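# Move the odd-colored relay into the black tray

## Task

Find the one relay among six whose button color differs from the rest, pull it out, and set it in the black parts tray. None of the other relays may be left half-raised or tilted. The result must stay put without the robot holding it, and nothing the robot is touching at the end may settle downward by more than about a fingernail's thickness once released.

## Robot and tools

Robot: a single six-joint arm with a two-finger gripper. Every per-joint list (in a row and in results) goes waist, shoulder, elbow, forearm roll, wrist pitch, wrist roll. Stated joint ranges in radians: waist -6.283..6.283, shoulder -2.304..2.304, elbow -4.224..0.061, forearm roll -6.283..6.283, wrist pitch -2.164..2.164, wrist roll -6.283..6.283; a real end may sit up to 0.010 rad off these.

Scene frame: origin on the table surface under the arm base, +z up, +x forward, +y to the left when facing +x. Positions in metres, orientation as quaternion wxyz, velocities in m/s and rad/s. The base can be tilted relative to the table, and the reported hand position gets less reliable at long reach. The gripper's fingers point along its own +z and close along its y; end_effector_position is the midpoint between the pads when shut. Closed fingertips extend about 19 mm past that point, open ones about 6 mm, and closing pushes the tips roughly 13 mm farther out, so keep clearance above surfaces. A flat block juts about 9 cm from the wrist-roll axis toward the gripper's +x and rotates with it.

A row is always 9 numbers, each in [-1, 1]: six joint values, then gripper position, gripper force_limit, gripper speed. The six joint values are offsets, not a pose: 1.0 equals 2.036 rad, measured from the joint angles at the start of that action (for the first action of a call, the last reported angles). Gripper position: +1 fully open (85 mm), pads touch near -0.8, -1 closes until blocked. force_limit: -1 about 20 N, 0 about 128 N, +1 about 235 N per pad (for a 40 mm object, slow close); thin items may get less. speed: -1 about 20 mm/s, 0 about 85, +1 about 150; faster closing adds a few newtons.

Tools:
- execute_actions(actions): a list of actions; each action is a table of up to 15 rows, one row per 1/30 s step, the last row held to fill 15 steps. Empty list just returns state and images. An action is rejected if it would push a joint more than 0.010 rad outward past its range; if the first action fails that check or any action is malformed, nothing runs. Joints asked past their true end stop there, sometimes reported as "joint sent to its limit".
- move(target, speed, blocking): target is one 9-number row; its joint offsets are counted from the "Joint positions" of the latest result that shows them. All joints progress proportionally, so the hand traces a curve; paths take 0.5 to 10 s. speed is the top rate in rad/s for the joint with the longest travel, 0.01 to 2, default 0.5. Gripper numbers apply immediately. It does not avoid obstacles. blocking=false returns after 0.5 s while motion continues; then only wait or stop are accepted until a result shows it ended. The extra "move:" line reports the ending (done, off_target, moving, held, fault), limits=held or none, and the joint farthest from target.
- wait(seconds): 0 to 10; lets time pass holding the last command, returns early if a move finishes.
- stop(): brakes a running move; needs room, more at high speed. Fingers continue.
- zoom_image(camera, region): camera "cam_wrist" (504x504 fisheye), region [x0, y0, x1, y1] in pixels from the top-left, at most 504x504.
- finished_scene(scene): pass the current scene's number; ends it irreversibly and reports success.

Results include the hand pose and velocities, Joint positions, Joint velocities, Joint targets (where joints are being driven now, may change on their own), gripper position_measured in counts (3 fully open, ~78 = 60 mm, ~130 = 40 mm, ~180 = 20 mm, ~230 pads touching) and object_status: 0 moving, 1 blocked while opening, 2 blocked while closing (a grip), 3 reached requested position or fully shut. To hold something, command -1, keep it, and confirm status 2. Any new position value (change of 0.01 or more) resets status to 0 briefly; new force or speed only takes effect with a new position, so open first for a softer grip. After a grip at force_limit -1, status stays 2 even if the object slips away.

Motion limits: joint targets advance at most 3.14 rad/s with 0.16 s ramp-up; each step keeps targets within 0.623 rad of measured angles and within 70 mm of the hand's measured position, so big offsets need several actions, and an unfinished one should be re-commanded. "joint command not followed" means the clearance check altered targets (mounts count as part of the arm). The robot keeps its last command while you compose a reply.

Hazards: load limits (N m) waist 52.2, shoulder 52.2, elbow 43.5, forearm roll 23.4, wrist pitch 16.5, wrist roll 16.5, including carried weight. Hitting one triggers a fault: the joint backs off, holds 10 s, and the rest of the call is dropped. Holding loads heats motors; MOTOR HOT appears from 65 °C and an OVER-TEMPERATURE FAULT brakes the arm at 80 °C. Avoid dropping, slamming, hard pressing and knocking anything off the table; faster moves and targets deeper past contact push harder. Brief external tugs on held parts or pushes on loose objects can occur. Leave neighboring relays fully seated and upright, and make sure the picked relay rests in the tray on its own when the scene ends.

Each tool is called after "Call:" as name([rows], argument=value, ...), one row to a line, values as JSON.

## Session

Call:
execute_actions(actions=[])

Scene clock: 0.00 s.
end_effector_position=(+0.4048, +0.0684, +0.3076) position_measured=3 object_status=3 end_effector_quat_wxyz=(-0.045, +0.997, +0.036, -0.059) end_effector_velocity=(-0.000, -0.000, +0.000) end_effector_angular_velocity=(-0.000, +0.001, -0.003)
Joint names: [waist, shoulder, elbow, forearm roll, wrist pitch, wrist roll]
Joint positions: [-0.36  -0.601 -0.944  0.721 -1.127  1.861]
Joint velocities: [-0.    -0.     0.    -0.001 -0.     0.003]
Motor temperatures (°C, as the motors report them): [31 32 35 32 36 38]
Joint targets: [-0.360 -0.601 -0.944 0.721 -1.127 1.861]

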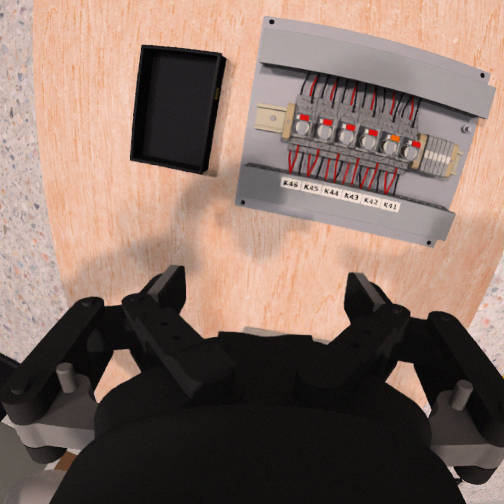

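Call:
move(target=[-0.15,0.1,0,0,0.1,-0.15,1,0,0])

Scene clock: 5.97 s.
end_effector_position=(+0.4037, -0.0255, +0.4762) position_measured=3 object_status=3 end_effector_quat_wxyz=(+0.144, +0.975, +0.130, +0.109) end_effector_velocity=(+0.000, -0.001, +0.003) end_effector_angular_velocity=(-0.005, -0.005, +0.001)
Joint names: [waist, shoulder, elbow, forearm roll, wrist pitch, wrist roll]
Joint positions: [-0.665 -0.398 -0.944  0.721 -0.923  1.556]
Joint velocities: [-0.004  0.002 -0.002  0.     0.002 -0.002]
Motor temperatures (°C, as the motors report them): [31 32 36 32 36 38]
Joint targets: [-0.666 -0.397 -0.944 0.721 -0.923 1.556]
move: done; limits=none; farthest joint: the wrist roll, 0.001 radians from its target (0.306 radians at the start)

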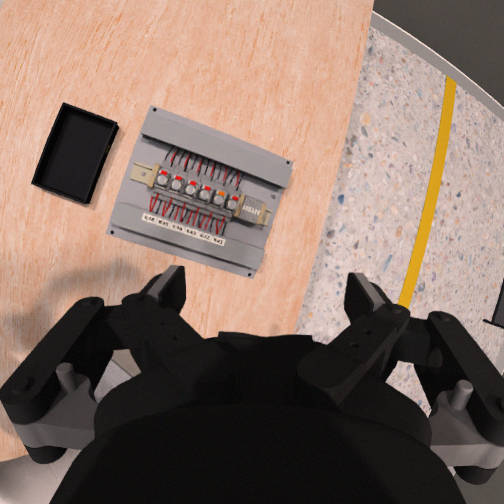

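Call:
move(target=[0,-0.1,0,0,0,0,1,0,0])

Call:
move(target=[0,0,-0.1,0,0,0,1,0,0])

Call:
move(target=[0,0,0,-0.1,0,0,1,0,0])

Scene clock: 10.50 s.
end_effector_position=(+0.3762, -0.0666, +0.3948) position_measured=3 object_status=3 end_effector_quat_wxyz=(+0.067, +0.992, +0.080, +0.068) end_effector_velocity=(-0.001, -0.000, -0.003) end_effector_angular_velocity=(+0.005, +0.001, -0.005)
Joint names: [waist, shoulder, elbow, forearm roll, wrist pitch, wrist roll]
Joint positions: [-0.665 -0.6   -0.944  0.721 -0.923  1.556]
Joint velocities: [ 0.001 -0.005  0.002  0.003  0.     0.001]
Motor temperatures (°C, as the motors report them): [31 32 36 32 36 38]
Joint targets: [-0.665 -0.601 -0.944 0.721 -0.923 1.556]
move: done; limits=none; farthest joint: the shoulder, 0.001 radians from its target (0.204 radians at the start)

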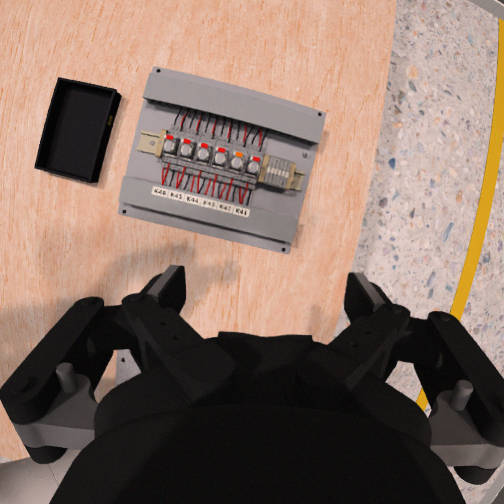

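Scene clock: 11.33 s.
end_effector_position=(+0.4480, -0.0901, +0.4868) position_measured=3 object_status=3 end_effector_quat_wxyz=(+0.144, +0.975, +0.130, +0.109) end_effector_velocity=(+0.002, +0.001, +0.002) end_effector_angular_velocity=(-0.005, -0.003, +0.002)
Joint names: [waist, shoulder, elbow, forearm roll, wrist pitch, wrist roll]
Joint positions: [-0.665 -0.6   -1.147  0.721 -0.924  1.556]
Joint velocities: [ 0.001  0.002 -0.004  0.001  0.001  0.001]
Motor temperatures (°C, as the motors report them): [31 32 36 32 36 38]
Joint targets: [-0.665 -0.600 -1.148 0.721 -0.923 1.556]
move: done; limits=none; farthest joint: the wrist pitch, 0.001 radians from its target (0.000 radians at the start)

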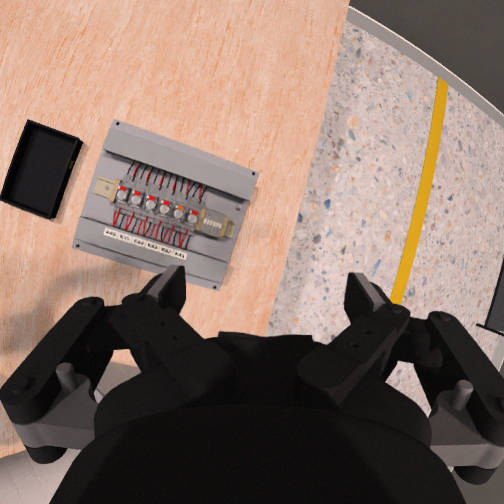

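Scene clock: 12.20 s.
end_effector_position=(+0.4069, -0.1034, +0.4832) position_measured=3 object_status=3 end_effector_quat_wxyz=(+0.159, +0.971, +0.178, +0.020) end_effector_velocity=(-0.001, +0.000, +0.000) end_effector_angular_velocity=(-0.000, +0.002, +0.001)
Joint names: [waist, shoulder, elbow, forearm roll, wrist pitch, wrist roll]
Joint positions: [-0.665 -0.6   -1.147  0.517 -0.924  1.556]
Joint velocities: [-0.001  0.001  0.    -0.002 -0.001 -0.001]
Motor temperatures (°C, as the motors report them): [31 32 36 32 36 38]
Joint targets: [-0.665 -0.600 -1.147 0.517 -0.924 1.556]
move: done; limits=none; farthest joint: the waist, 0.000 radians from its target (0.000 radians at the start)

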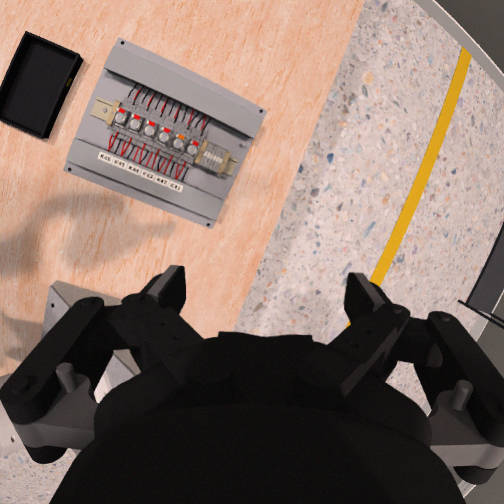

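Call:
move(target=[0.12,-0.2,-0.1,0.1,0,0,1,0,0])

Scene clock: 24.53 s.
end_effector_position=(+0.5041, -0.1268, +0.2896) position_measured=3 object_status=3 end_effector_quat_wxyz=(+0.051, +0.984, +0.170, -0.013) end_effector_velocity=(-0.002, +0.000, -0.004) end_effector_angular_velocity=(+0.004, +0.006, -0.003)
Joint names: [waist, shoulder, elbow, forearm roll, wrist pitch, wrist roll]
Joint positions: [-0.421 -1.007 -1.351  0.721 -0.924  1.556]
Joint velocities: [ 0.003 -0.005  0.001 -0.    -0.001  0.002]
Motor temperatures (°C, as the motors report them): [31 32 36 32 36 38]
Joint targets: [-0.421 -1.008 -1.351 0.721 -0.924 1.556]
move: done; limits=none; farthest joint: the waist, 0.001 radians from its target (0.244 radians at the start)

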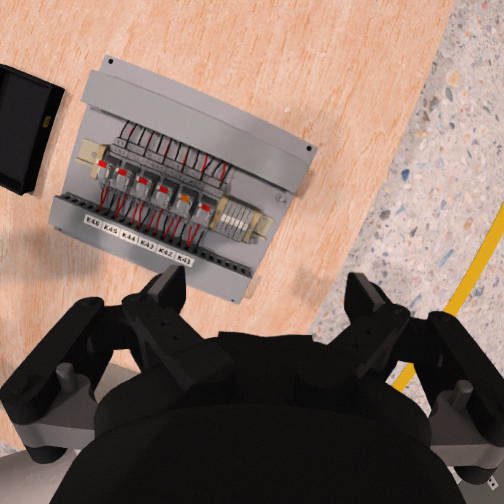

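Call:
move(target=[0.12,-0.08,-0.08,0,0,0.6,1,0,0])

Scene clock: 30.77 s.
end_effector_position=(+0.5598, -0.0866, +0.1660) position_measured=3 object_status=3 end_effector_quat_wxyz=(+0.082, +0.935, -0.341, -0.057) end_effector_velocity=(-0.000, +0.001, -0.001) end_effector_angular_velocity=(+0.002, +0.002, -0.001)
Joint names: [waist, shoulder, elbow, forearm roll, wrist pitch, wrist roll]
Joint positions: [-0.177 -1.17  -1.514  0.721 -0.924  2.777]
Joint velocities: [ 0.002 -0.002 -0.     0.001 -0.001  0.   ]
Motor temperatures (°C, as the motors report them): [31 33 36 32 36 38]
Joint targets: [-0.177 -1.170 -1.514 0.721 -0.924 2.778]
move: done; limits=none; farthest joint: the waist, 0.001 radians from its target (0.244 radians at the start)

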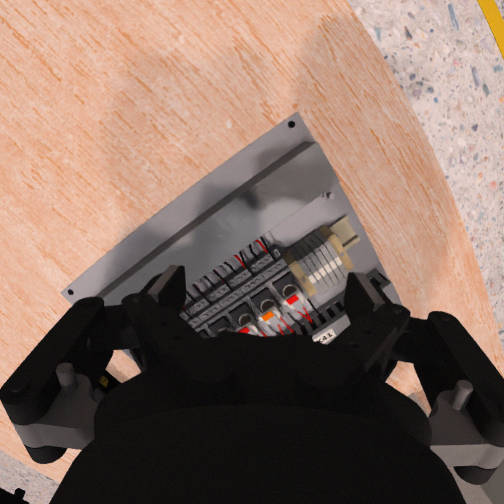

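Call:
move(target=[0,0,0,0,0,0.47,1,0,0])

Scene clock: 37.27 s.
end_effector_position=(+0.5598, -0.0866, +0.1660) position_measured=3 object_status=3 end_effector_quat_wxyz=(+0.099, +0.673, -0.733, -0.013) end_effector_velocity=(+0.000, -0.000, +0.000) end_effector_angular_velocity=(-0.002, -0.000, -0.003)
Joint names: [waist, shoulder, elbow, forearm roll, wrist pitch, wrist roll]
Joint positions: [-0.177 -1.17  -1.514  0.721 -0.924  3.734]
Joint velocities: [ 0.     0.001 -0.    -0.001  0.001  0.005]
Motor temperatures (°C, as the motors report them): [31 33 36 32 36 38]
Joint targets: [-0.177 -1.170 -1.514 0.721 -0.924 3.734]
move: done; limits=none; farthest joint: the waist, 0.000 radians from its target (0.000 radians at the start)

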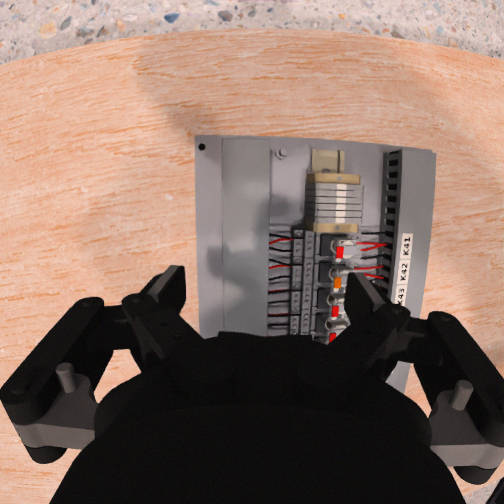

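Call:
move(target=[0,-0.03,0.045,0,0,0,1,0,0], speed=0.2)

Scene clock: 47.27 s.
end_effector_position=(+0.4864, -0.0971, +0.1163) position_measured=3 object_status=3 end_effector_quat_wxyz=(-0.115, -0.636, +0.760, +0.071) end_effector_velocity=(-0.002, +0.000, -0.002) end_effector_angular_velocity=(+0.002, +0.003, -0.002)
Joint names: [waist, shoulder, elbow, forearm roll, wrist pitch, wrist roll]
Joint positions: [-0.177 -1.23  -1.423  0.721 -0.924  3.734]
Joint velocities: [ 0.001 -0.002  0.002  0.001  0.001 -0.001]
Motor temperatures (°C, as the motors report them): [31 33 36 32 36 38]
Joint targets: [-0.177 -1.231 -1.422 0.721 -0.924 3.734]
move: done; limits=none; farthest joint: the shoulder, 0.001 radians from its target (0.061 radians at the start)

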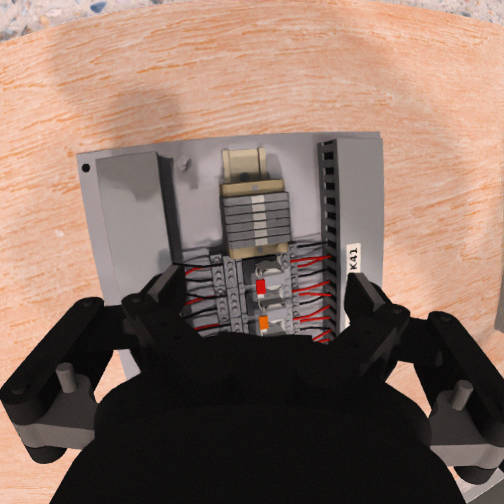

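Call:
move(target=[0.019,-0.027,0,0,0,0,1,0,0], speed=0.1)

Scene clock: 52.77 s.
end_effector_position=(+0.4632, -0.0956, +0.0799) position_measured=3 object_status=3 end_effector_quat_wxyz=(-0.132, -0.631, +0.758, +0.099) end_effector_velocity=(-0.001, +0.000, -0.001) end_effector_angular_velocity=(+0.001, +0.001, +0.000)
Joint names: [waist, shoulder, elbow, forearm roll, wrist pitch, wrist roll]
Joint positions: [-0.139 -1.285 -1.423  0.721 -0.924  3.734]
Joint velocities: [ 0.001 -0.001  0.     0.001 -0.001 -0.001]
Motor temperatures (°C, as the motors report them): [31 33 36 32 36 38]
Joint targets: [-0.139 -1.285 -1.423 0.721 -0.924 3.734]
move: done; limits=none; farthest joint: the waist, 0.000 radians from its target (0.039 radians at the start)

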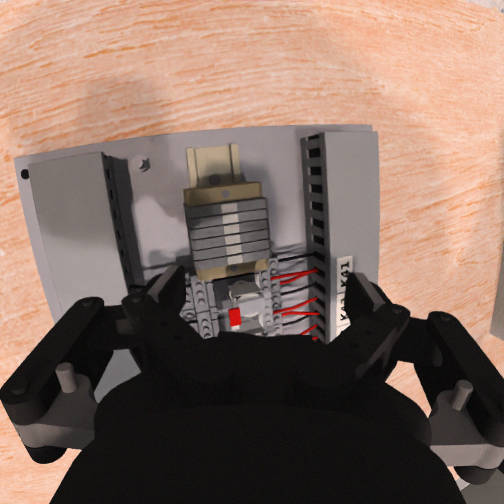

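Call:
move(target=[0.033,0.062,0.019,0,0,0,1,0,0], speed=0.1)

Scene clock: 62.43 s.
end_effector_position=(+0.4969, -0.0416, +0.1013) position_measured=3 object_status=3 end_effector_quat_wxyz=(+0.141, +0.669, -0.725, -0.080) end_effector_velocity=(-0.000, -0.000, +0.001) end_effector_angular_velocity=(-0.001, -0.000, +0.001)
Joint names: [waist, shoulder, elbow, forearm roll, wrist pitch, wrist roll]
Joint positions: [-0.072 -1.159 -1.384  0.721 -0.924  3.734]
Joint velocities: [-0.001  0.001  0.001 -0.001  0.001  0.   ]
Motor temperatures (°C, as the motors report them): [31 33 36 32 36 38]
Joint targets: [-0.072 -1.159 -1.384 0.721 -0.924 3.734]
move: done; limits=none; farthest joint: the waist, 0.000 radians from its target (0.067 radians at the start)

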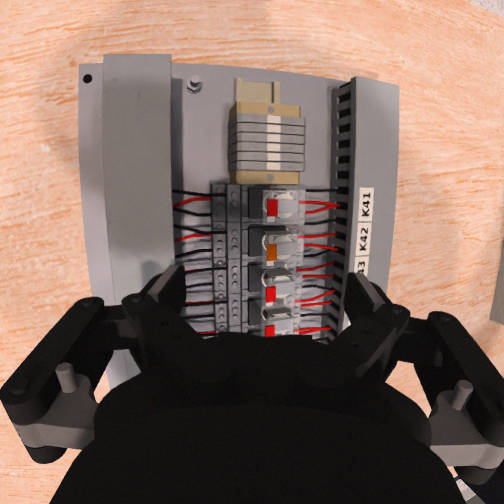

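Call:
move(target=[0.019,-0.027,-0.012,0,0,0,1,0,0], speed=0.1)

Scene clock: 66.97 s.
end_effector_position=(+0.4864, -0.0431, +0.0701) position_measured=3 object_status=3 end_effector_quat_wxyz=(+0.156, +0.670, -0.719, -0.099) end_effector_velocity=(-0.000, +0.000, -0.001) end_effector_angular_velocity=(-0.000, +0.000, -0.001)
Joint names: [waist, shoulder, elbow, forearm roll, wrist pitch, wrist roll]
Joint positions: [-0.033 -1.214 -1.409  0.721 -0.924  3.734]
Joint velocities: [ 0.001 -0.001  0.     0.001  0.001  0.   ]
Motor temperatures (°C, as the motors report them): [31 33 36 32 36 38]
Joint targets: [-0.033 -1.214 -1.408 0.721 -0.924 3.734]
move: done; limits=none; farthest joint: the waist, 0.000 radians from its target (0.038 radians at the start)

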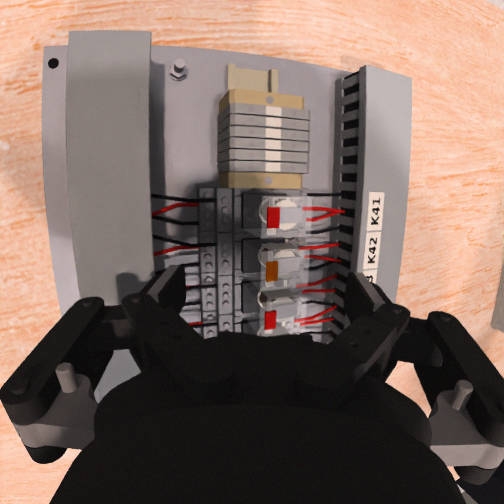

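Call:
move(target=[0.012,-0.017,-0.008,0,0,0,1,0,0], speed=0.1)

Call:
move(target=[0,0,0,0,0,0,-1,-0.5,0])

Scene clock: 70.17 s.
end_effector_position=(+0.4793, -0.0442, +0.0508) position_measured=3 object_status=3 end_effector_quat_wxyz=(+0.166, +0.670, -0.715, -0.110) end_effector_velocity=(-0.001, -0.000, -0.001) end_effector_angular_velocity=(-0.001, +0.001, -0.002)
Joint names: [waist, shoulder, elbow, forearm roll, wrist pitch, wrist roll]
Joint positions: [-0.009 -1.248 -1.425  0.721 -0.924  3.734]
Joint velocities: [ 0.001 -0.002  0.    -0.     0.     0.002]
Motor temperatures (°C, as the motors report them): [31 33 36 32 36 38]
Joint targets: [-0.009 -1.248 -1.425 0.721 -0.924 3.734]
move: done; limits=none; farthest joint: the shoulder, 0.001 radians from its target (0.035 radians at the start)

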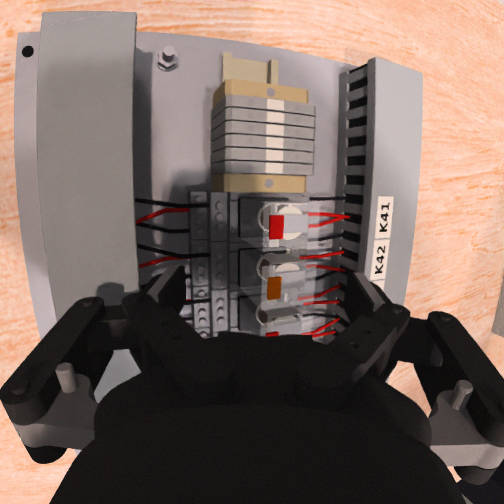

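Scene clock: 71.03 s.
end_effector_position=(+0.4802, -0.0439, +0.0521) position_measured=136 object_status=2 end_effector_quat_wxyz=(+0.165, +0.670, -0.715, -0.110) end_effector_velocity=(+0.001, -0.000, +0.000) end_effector_angular_velocity=(-0.002, -0.005, +0.001)
Joint names: [waist, shoulder, elbow, forearm roll, wrist pitch, wrist roll]
Joint positions: [-0.01  -1.246 -1.426  0.72  -0.926  3.734]
Joint velocities: [-0.     0.002  0.002  0.003  0.004 -0.002]
Motor temperatures (°C, as the motors report them): [31 33 36 32 36 38]
Joint targets: [-0.009 -1.248 -1.425 0.721 -0.924 3.734]
move: done; limits=none; farthest joint: the shoulder, 0.002 radians from its target (0.000 radians at the start)

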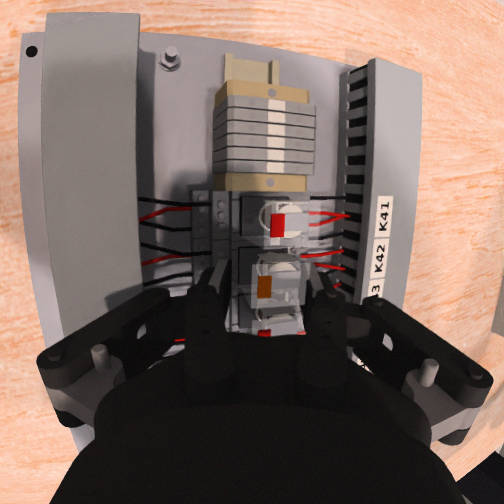

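Gripped. Lift.

Call:
move(target=[-0.05,0.07,0.03,0,0,0,-1,-0.5,0], speed=0.15)

Scene clock: 74.57 s.
end_effector_position=(+0.5078, -0.0406, +0.1348) position_measured=163 object_status=2 end_effector_quat_wxyz=(-0.126, -0.669, +0.730, +0.060) end_effector_velocity=(-0.000, +0.000, -0.000) end_effector_angular_velocity=(+0.001, +0.000, +0.001)
Joint names: [waist, shoulder, elbow, forearm roll, wrist pitch, wrist roll]
Joint positions: [-0.112 -1.104 -1.365  0.72  -0.926  3.734]
Joint velocities: [ 0.     0.     0.001  0.001  0.    -0.002]
Motor temperatures (°C, as the motors report them): [31 33 36 32 36 38]
Joint targets: [-0.112 -1.104 -1.365 0.720 -0.926 3.734]
move: done; limits=none; farthest joint: the shoulder, 0.001 radians from its target (0.142 radians at the start)

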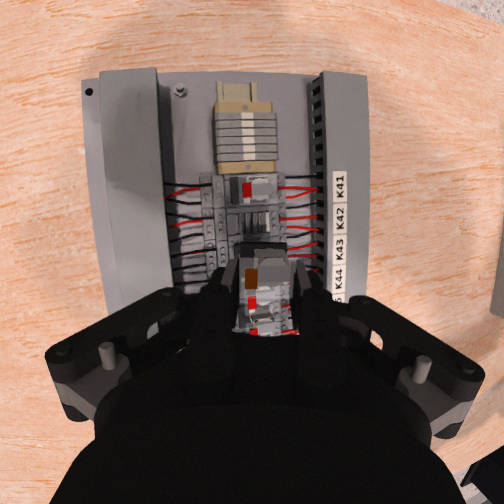

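Call:
move(target=[0.11,0.21,0.04,0,0,0,-1,-0.5,0], speed=0.3)

Scene clock: 79.27 s.
end_effector_position=(+0.5838, +0.1823, +0.2038) position_measured=163 object_status=2 end_effector_quat_wxyz=(+0.128, +0.798, -0.589, +0.015) end_effector_velocity=(+0.001, +0.003, +0.002) end_effector_angular_velocity=(+0.001, -0.003, +0.003)
Joint names: [waist, shoulder, elbow, forearm roll, wrist pitch, wrist roll]
Joint positions: [ 0.112 -0.677 -1.283  0.72  -0.926  3.734]
Joint velocities: [ 0.001  0.005 -0.001  0.002 -0.002  0.001]
Motor temperatures (°C, as the motors report them): [31 33 36 32 36 38]
Joint targets: [0.112 -0.677 -1.283 0.720 -0.926 3.734]
move: done; limits=none; farthest joint: the shoulder, 0.001 radians from its target (0.427 radians at the start)

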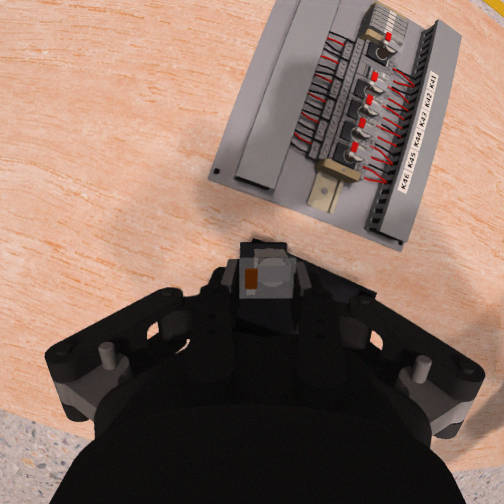

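Call:
move(target=[0.04,-0.03,0.04,0,0,0,-1,-0.5,0], speed=0.2)

Scene clock: 84.03 s.
end_effector_position=(+0.5188, +0.1758, +0.1321) position_measured=163 object_status=2 end_effector_quat_wxyz=(+0.170, +0.783, -0.595, -0.053) end_effector_velocity=(-0.003, -0.001, -0.002) end_effector_angular_velocity=(+0.001, +0.007, +0.000)
Joint names: [waist, shoulder, elbow, forearm roll, wrist pitch, wrist roll]
Joint positions: [ 0.193 -0.738 -1.202  0.72  -0.926  3.734]
Joint velocities: [ 0.001 -0.003  0.002 -0.001 -0.001 -0.003]
Motor temperatures (°C, as the motors report them): [31 33 36 32 36 38]
Joint targets: [0.193 -0.738 -1.202 0.720 -0.926 3.734]
move: done; limits=none; farthest joint: the waist, 0.001 radians from its target (0.081 radians at the start)

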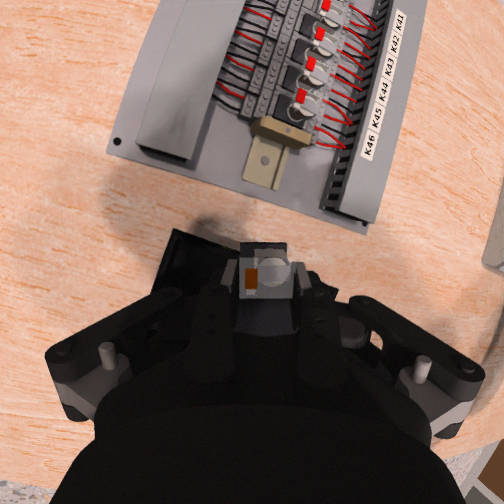

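The tray now lies on both sides of the relay, so I'd like to center on it a little more in +y before releasing.

Call:
move(target=[0.03,0.02,0.005,0,0,0,-1,-0.5,0], speed=0.2)

Call:
move(target=[0,0,0,0,0,0,1,0,0])

Scene clock: 88.80 s.
end_effector_position=(+0.5139, +0.2109, +0.1226) position_measured=163 object_status=2 end_effector_quat_wxyz=(+0.178, +0.802, -0.568, -0.057) end_effector_velocity=(+0.001, +0.001, +0.000) end_effector_angular_velocity=(+0.000, -0.001, +0.002)
Joint names: [waist, shoulder, elbow, forearm roll, wrist pitch, wrist roll]
Joint positions: [ 0.253 -0.697 -1.192  0.72  -0.926  3.734]
Joint velocities: [ 0.001  0.002 -0.     0.001  0.001 -0.   ]
Motor temperatures (°C, as the motors report them): [31 33 36 32 36 38]
Joint targets: [0.254 -0.697 -1.192 0.720 -0.926 3.734]
move: done; limits=none; farthest joint: the waist, 0.001 radians from its target (0.061 radians at the start)

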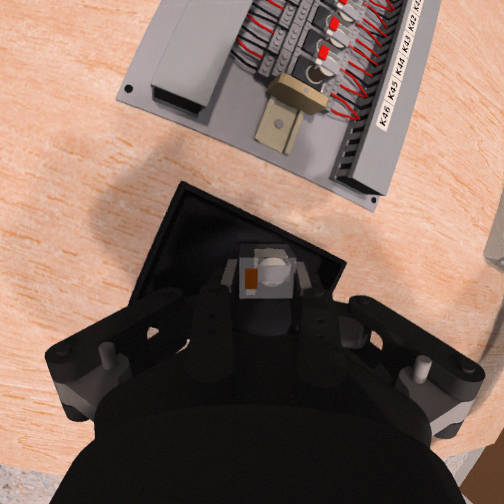

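Scene clock: 89.87 s.
end_effector_position=(+0.5139, +0.2109, +0.1226) position_measured=3 object_status=0 end_effector_quat_wxyz=(+0.178, +0.802, -0.568, -0.057) end_effector_velocity=(+0.000, +0.001, +0.000) end_effector_angular_velocity=(+0.001, -0.002, -0.001)
Joint names: [waist, shoulder, elbow, forearm roll, wrist pitch, wrist roll]
Joint positions: [ 0.253 -0.697 -1.192  0.72  -0.926  3.734]
Joint velocities: [-0.     0.001  0.     0.002 -0.    -0.001]
Motor temperatures (°C, as the motors report them): [31 33 36 32 36 38]
Joint targets: [0.253 -0.697 -1.192 0.720 -0.926 3.734]
move: done; limits=none; farthest joint: the waist, 0.000 radians from its target (0.000 radians at the start)

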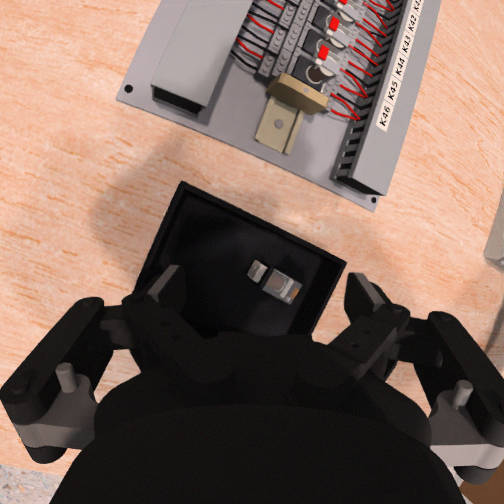

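Call:
finished_scene(scene=1)

The scene is finished: the task was done.


## Next scene

The same job, from a new start.

Call:
execute_actions(actions=[])

Scene clock: 0.00 s.
end_effector_position=(-0.0161, +0.4361, +0.1388) position_measured=3 object_status=3 end_effector_quat_wxyz=(+0.590, +0.687, +0.424, +0.031) end_effector_velocity=(+0.000, -0.000, +0.000) end_effector_angular_velocity=(-0.000, -0.002, +0.000)
Joint names: [waist, shoulder, elbow, forearm roll, wrist pitch, wrist roll]
Joint positions: [ 2.173 -0.16  -0.817 -0.413 -1.288 -1.741]
Joint velocities: [ 0.    -0.001 -0.    -0.    -0.001  0.002]
Motor temperatures (°C, as the motors report them): [31 33 36 32 36 38]
Joint targets: [2.173 -0.160 -0.817 -0.413 -1.288 -1.741]

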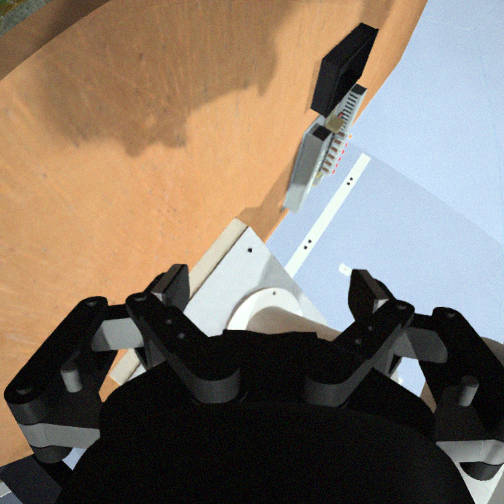

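Call:
move(target=[-0.58,-0.363,-0.237,0.557,0.178,-0.397,1,0,0], speed=1)

Call:
move(target=[-0.584,0,0,0,0,0,1,0,0], speed=1)

Scene clock: 13.33 s.
end_effector_position=(+0.0103, +0.4079, +0.0762) position_measured=3 object_status=3 end_effector_quat_wxyz=(+0.657, +0.716, +0.180, -0.154) end_effector_velocity=(-0.000, +0.000, -0.000) end_effector_angular_velocity=(+0.002, -0.001, +0.002)
Joint names: [waist, shoulder, elbow, forearm roll, wrist pitch, wrist roll]
Joint positions: [ 1.777 -0.407 -0.978 -0.03  -1.254 -2.016]
Joint velocities: [ 0.001  0.001  0.    -0.001  0.001  0.002]
Motor temperatures (°C, as the motors report them): [31 33 36 32 36 38]
Joint targets: [1.777 -0.407 -0.978 -0.030 -1.254 -2.016]
TORQUE FAULT: the external load on the wrist pitch reached its load limit, and the arm stopped for 10 seconds. That time counts as 20 of the actions that you can send in this scene. The arm's remaining commands of this call were not run. The wrist pitch moved back by up to 3 degrees. The arm holds there, with its grip as last carried out, and accepts commands again: back off and push less far. The arm stops again, at the same cost, whenever a joint's load reaches its limit.
move: fault; limits=none; farthest joint: the waist, 0.784 radians from its target (1.181 radians at the start)

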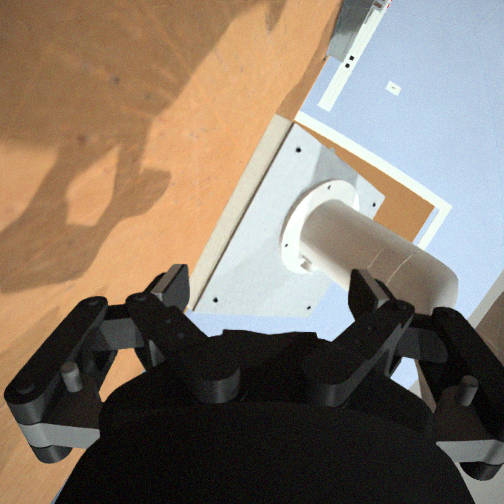

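not run: a fault stop came before this call.

Call:
move(target=[-0.5,0,0,0,0,0,1,0,0], speed=0.5)

Scene clock: 28.80 s.
end_effector_position=(+0.2987, +0.2870, +0.1898) position_measured=3 object_status=3 end_effector_quat_wxyz=(+0.592, +0.732, -0.317, -0.111) end_effector_velocity=(+0.001, -0.001, +0.001) end_effector_angular_velocity=(+0.000, -0.003, -0.001)
Joint names: [waist, shoulder, elbow, forearm roll, wrist pitch, wrist roll]
Joint positions: [ 0.759 -0.407 -0.978 -0.03  -1.254 -2.016]
Joint velocities: [-0.004  0.001 -0.    -0.001  0.    -0.   ]
Motor temperatures (°C, as the motors report them): [31 33 36 32 36 38]
Joint targets: [0.759 -0.407 -0.978 -0.030 -1.254 -2.016]
move: done; limits=none; farthest joint: the waist, 0.000 radians from its target (1.018 radians at the start)

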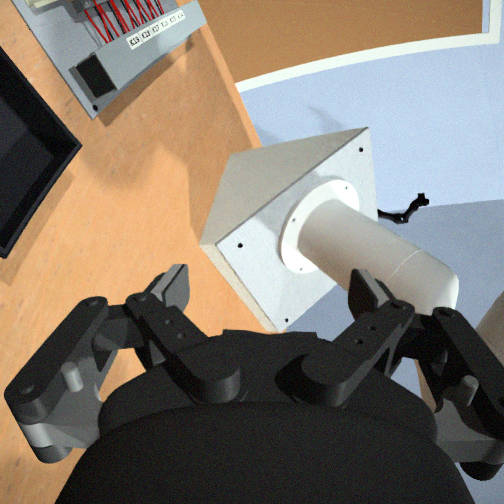

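Next I'll move to the reference pose [-0.2, -0.9, -1.3, 0.72, -0.925, -2.549].

Call:
move(target=[-0.47,-0.242,-0.158,0.368,0.162,-0.262,1,0,0], speed=0.6)

Scene clock: 34.43 s.
end_effector_position=(+0.5392, -0.0149, +0.2390) position_measured=3 object_status=3 end_effector_quat_wxyz=(+0.089, +0.681, -0.727, +0.012) end_effector_velocity=(-0.001, -0.004, +0.000) end_effector_angular_velocity=(-0.001, -0.005, -0.006)
Joint names: [waist, shoulder, elbow, forearm roll, wrist pitch, wrist roll]
Joint positions: [-0.197 -0.899 -1.299  0.718 -0.925 -2.55 ]
Joint velocities: [-0.006 -0.004 -0.     0.002  0.003 -0.   ]
Motor temperatures (°C, as the motors report them): [31 33 36 32 36 38]
Joint targets: [-0.197 -0.900 -1.299 0.719 -0.924 -2.550]
move: done; limits=none; farthest joint: the waist, 0.001 radians from its target (0.957 radians at the start)

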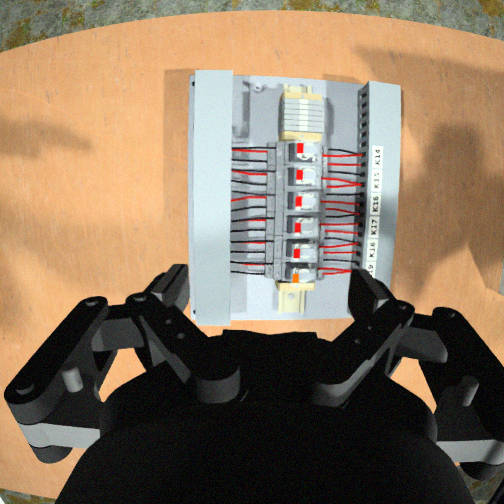

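Call:
move(target=[0.057,-0.085,-0.02,0,0,0,1,0,0], speed=0.2)

Scene clock: 38.37 s.
end_effector_position=(+0.5067, -0.0209, +0.1318) position_measured=3 object_status=3 end_effector_quat_wxyz=(+0.134, +0.678, -0.720, -0.063) end_effector_velocity=(-0.001, -0.001, -0.001) end_effector_angular_velocity=(-0.000, +0.001, -0.001)
Joint names: [waist, shoulder, elbow, forearm roll, wrist pitch, wrist roll]
Joint positions: [-0.081 -1.072 -1.34   0.718 -0.925 -2.55 ]
Joint velocities: [-0.    -0.001  0.001 -0.001  0.001 -0.   ]
Motor temperatures (°C, as the motors report them): [31 33 36 32 36 38]
Joint targets: [-0.081 -1.072 -1.340 0.718 -0.925 -2.550]
move: done; limits=none; farthest joint: the waist, 0.000 radians from its target (0.116 radians at the start)

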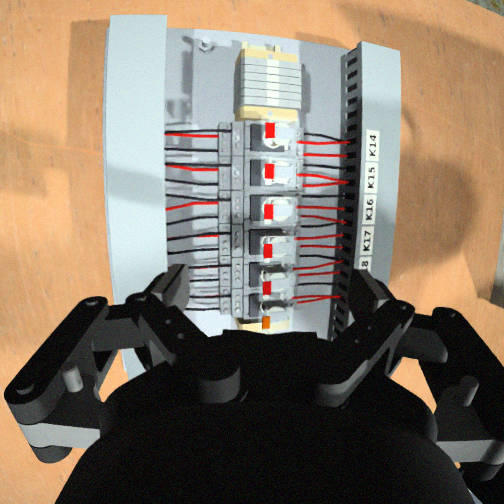

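Call:
move(target=[0.052,0.035,0.012,0,0,0,1,0,0], speed=0.15)

Scene clock: 41.63 s.
end_effector_position=(+0.5165, +0.0371, +0.1166) position_measured=3 object_status=3 end_effector_quat_wxyz=(+0.156, +0.714, -0.680, -0.068) end_effector_velocity=(-0.000, +0.001, -0.000) end_effector_angular_velocity=(+0.001, +0.002, +0.003)
Joint names: [waist, shoulder, elbow, forearm roll, wrist pitch, wrist roll]
Joint positions: [ 0.025 -1.001 -1.316  0.718 -0.925 -2.55 ]
Joint velocities: [ 0.001  0.001 -0.    -0.    -0.002 -0.002]
Motor temperatures (°C, as the motors report them): [31 33 36 32 36 38]
Joint targets: [0.025 -1.001 -1.316 0.718 -0.925 -2.550]
move: done; limits=none; farthest joint: the waist, 0.000 radians from its target (0.105 radians at the start)

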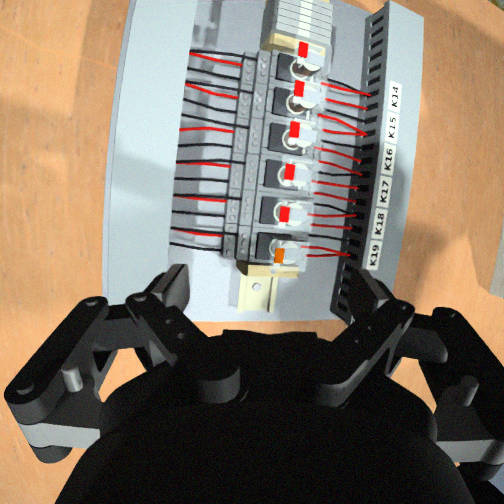

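That's lined up. I'll descend about 0.065 m, drifting slightly in -x.

Call:
move(target=[0.031,-0.046,-0.012,0,0,0,1,0,0], speed=0.1)

Scene clock: 44.83 s.
end_effector_position=(+0.4903, +0.0317, +0.0630) position_measured=3 object_status=3 end_effector_quat_wxyz=(+0.183, +0.709, -0.673, -0.105) end_effector_velocity=(-0.001, +0.000, -0.001) end_effector_angular_velocity=(+0.001, +0.003, +0.002)
Joint names: [waist, shoulder, elbow, forearm roll, wrist pitch, wrist roll]
Joint positions: [ 0.088 -1.094 -1.34   0.718 -0.925 -2.55 ]
Joint velocities: [ 0.001 -0.001  0.    -0.002 -0.001 -0.001]
Motor temperatures (°C, as the motors report them): [31 33 36 32 36 38]
Joint targets: [0.088 -1.095 -1.340 0.718 -0.925 -2.550]
move: done; limits=none; farthest joint: the waist, 0.000 radians from its target (0.063 radians at the start)

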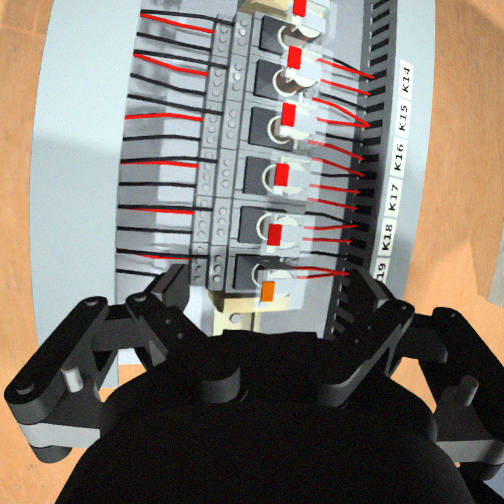

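Call:
move(target=[0.006,-0.009,-0.004,0,0,0,1,0,0], speed=0.1)

Call:
move(target=[0,0,0,0,0,0,-1,-0.5,0])

Call:
move(target=[-0.05,0.07,0.03,0,0,0,-1,-0.5,0], speed=0.15)

Scene clock: 48.53 s.
end_effector_position=(+0.4864, +0.0306, +0.0533) position_measured=3 object_status=3 end_effector_quat_wxyz=(+0.188, +0.709, -0.671, -0.111) end_effector_velocity=(+0.001, +0.000, -0.000) end_effector_angular_velocity=(+0.001, -0.001, -0.002)
Joint names: [waist, shoulder, elbow, forearm roll, wrist pitch, wrist roll]
Joint positions: [ 0.1   -1.112 -1.348  0.718 -0.925 -2.55 ]
Joint velocities: [ 0.    -0.    -0.001  0.002 -0.001  0.001]
Motor temperatures (°C, as the motors report them): [31 33 36 32 36 38]
Joint targets: [0.100 -1.113 -1.348 0.718 -0.925 -2.550]
move: done; limits=none; farthest joint: the waist, 0.000 radians from its target (0.012 radians at the start)

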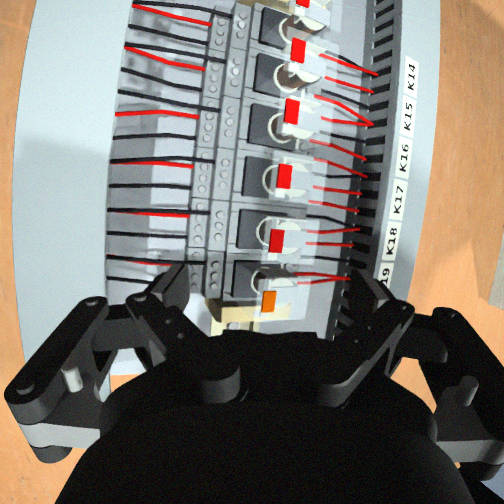

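Scene clock: 49.47 s.
end_effector_position=(+0.4887, +0.0304, +0.0562) position_measured=148 object_status=0 end_effector_quat_wxyz=(+0.186, +0.709, -0.671, -0.109) end_effector_velocity=(-0.000, -0.000, -0.000) end_effector_angular_velocity=(+0.001, -0.005, -0.004)
Joint names: [waist, shoulder, elbow, forearm roll, wrist pitch, wrist roll]
Joint positions: [ 0.096 -1.109 -1.35   0.717 -0.926 -2.549]
Joint velocities: [-0.002  0.001  0.003  0.006  0.002 -0.003]
Motor temperatures (°C, as the motors report them): [31 33 36 32 36 38]
Joint targets: [0.100 -1.112 -1.348 0.718 -0.925 -2.550]
move: done; limits=none; farthest joint: the waist, 0.004 radians from its target (0.000 radians at the start)

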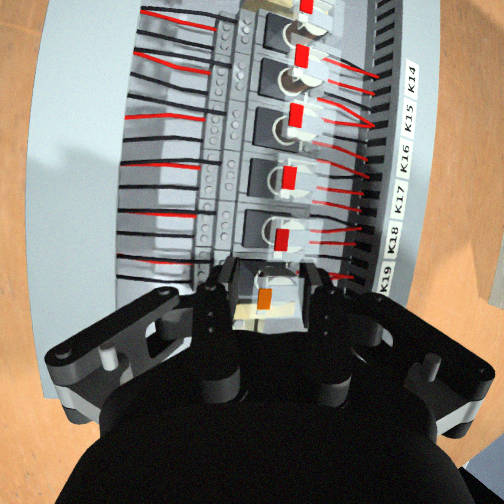

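Scene clock: 50.77 s.
end_effector_position=(+0.5146, +0.0355, +0.1363) position_measured=162 object_status=2 end_effector_quat_wxyz=(+0.147, +0.709, -0.687, -0.060) end_effector_velocity=(-0.000, -0.001, -0.001) end_effector_angular_velocity=(-0.001, -0.000, -0.002)
Joint names: [waist, shoulder, elbow, forearm roll, wrist pitch, wrist roll]
Joint positions: [-0.006 -0.967 -1.289  0.717 -0.926 -2.549]
Joint velocities: [ 0.    -0.001  0.001  0.     0.002  0.001]
Motor temperatures (°C, as the motors report them): [31 33 36 32 36 38]
Joint targets: [-0.006 -0.967 -1.289 0.717 -0.926 -2.549]
move: done; limits=none; farthest joint: the waist, 0.000 radians from its target (0.102 radians at the start)

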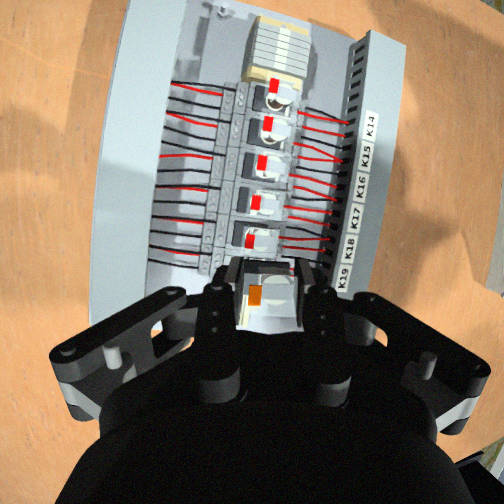

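Call:
move(target=[0.1,0.133,0.03,0,0,0,-1,-0.5,0], speed=0.3)

Scene clock: 55.37 s.
end_effector_position=(+0.5411, +0.1971, +0.1502) position_measured=162 object_status=2 end_effector_quat_wxyz=(+0.160, +0.800, -0.578, -0.032) end_effector_velocity=(+0.001, +0.003, +0.001) end_effector_angular_velocity=(+0.000, -0.003, +0.003)
Joint names: [waist, shoulder, elbow, forearm roll, wrist pitch, wrist roll]
Joint positions: [ 0.197 -0.697 -1.227  0.717 -0.926 -2.549]
Joint velocities: [ 0.002  0.004 -0.001  0.001 -0.     0.002]
Motor temperatures (°C, as the motors report them): [31 33 36 32 36 38]
Joint targets: [0.198 -0.696 -1.228 0.717 -0.926 -2.549]
move: done; limits=none; farthest joint: the waist, 0.000 radians from its target (0.204 radians at the start)

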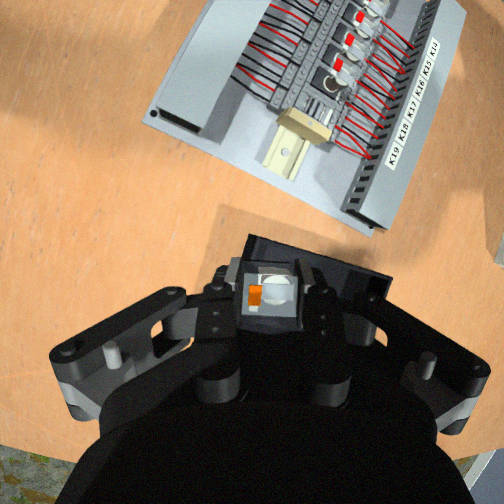

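The tray is toward image right (-x), so I'll shift that way.

Call:
move(target=[0.04,-0.01,0.05,0,0,0,-1,-0.5,0], speed=0.2)

Scene clock: 62.00 s.
end_effector_position=(+0.4689, +0.1993, +0.0987) position_measured=162 object_status=2 end_effector_quat_wxyz=(+0.201, +0.786, -0.577, -0.091) end_effector_velocity=(-0.002, +0.000, -0.001) end_effector_angular_velocity=(-0.000, +0.002, -0.003)
Joint names: [waist, shoulder, elbow, forearm roll, wrist pitch, wrist roll]
Joint positions: [ 0.278 -0.717 -1.126  0.717 -0.926 -2.549]
Joint velocities: [ 0.002 -0.     0.003  0.002  0.001  0.001]
Motor temperatures (°C, as the motors report them): [31 33 36 32 36 38]
Joint targets: [0.279 -0.717 -1.126 0.717 -0.926 -2.549]
move: done; limits=none; farthest joint: the shoulder, 0.001 radians from its target (0.021 radians at the start)

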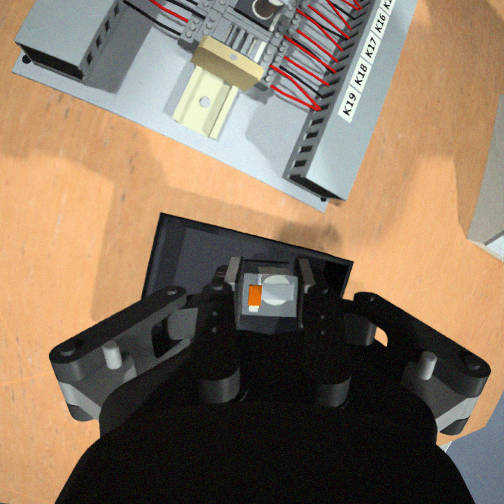

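Call:
move(target=[0.02,0.03,0.008,0,0,0,-1,-0.5,0], speed=0.2)

Call:
move(target=[0,0,0,0,0,0,1,0,0])

Scene clock: 64.63 s.
end_effector_position=(+0.4674, +0.2311, +0.1026) position_measured=162 object_status=2 end_effector_quat_wxyz=(+0.201, +0.804, -0.553, -0.085) end_effector_velocity=(+0.000, +0.001, +0.000) end_effector_angular_velocity=(+0.001, -0.000, +0.003)
Joint names: [waist, shoulder, elbow, forearm roll, wrist pitch, wrist roll]
Joint positions: [ 0.319 -0.656 -1.11   0.717 -0.926 -2.549]
Joint velocities: [ 0.001  0.001 -0.001  0.    -0.    -0.001]
Motor temperatures (°C, as the motors report them): [31 33 36 32 36 38]
Joint targets: [0.319 -0.656 -1.110 0.717 -0.926 -2.549]
move: done; limits=none; farthest joint: the waist, 0.000 radians from its target (0.040 radians at the start)

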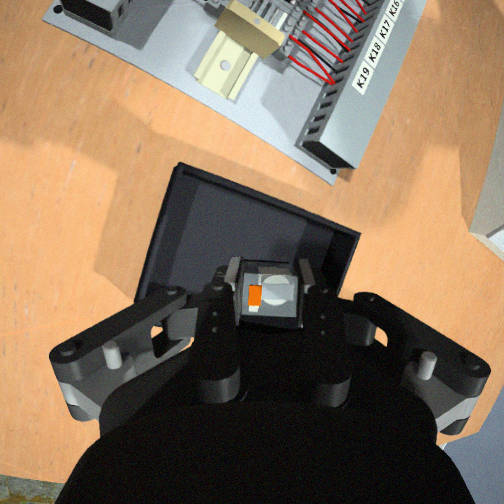

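Scene clock: 65.70 s.
end_effector_position=(+0.4674, +0.2311, +0.1026) position_measured=3 object_status=0 end_effector_quat_wxyz=(+0.201, +0.804, -0.553, -0.085) end_effector_velocity=(+0.000, -0.000, +0.001) end_effector_angular_velocity=(+0.001, +0.000, +0.000)
Joint names: [waist, shoulder, elbow, forearm roll, wrist pitch, wrist roll]
Joint positions: [ 0.319 -0.656 -1.11   0.717 -0.926 -2.549]
Joint velocities: [-0.001  0.     0.    -0.001 -0.001 -0.001]
Motor temperatures (°C, as the motors report them): [31 33 36 32 36 38]
Joint targets: [0.319 -0.656 -1.110 0.717 -0.926 -2.549]
move: done; limits=none; farthest joint: the waist, 0.000 radians from its target (0.000 radians at the start)

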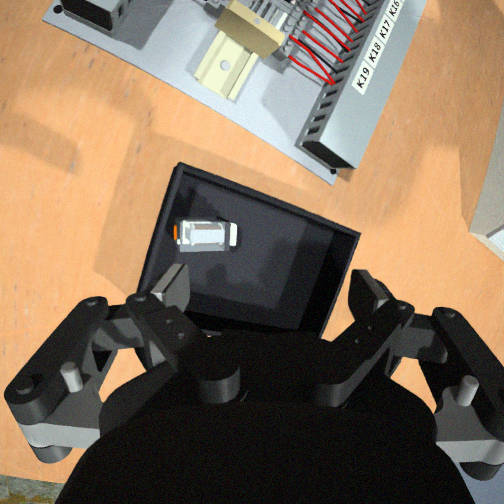

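Call:
finished_scene(scene=2)

The scene is finished: the task was done.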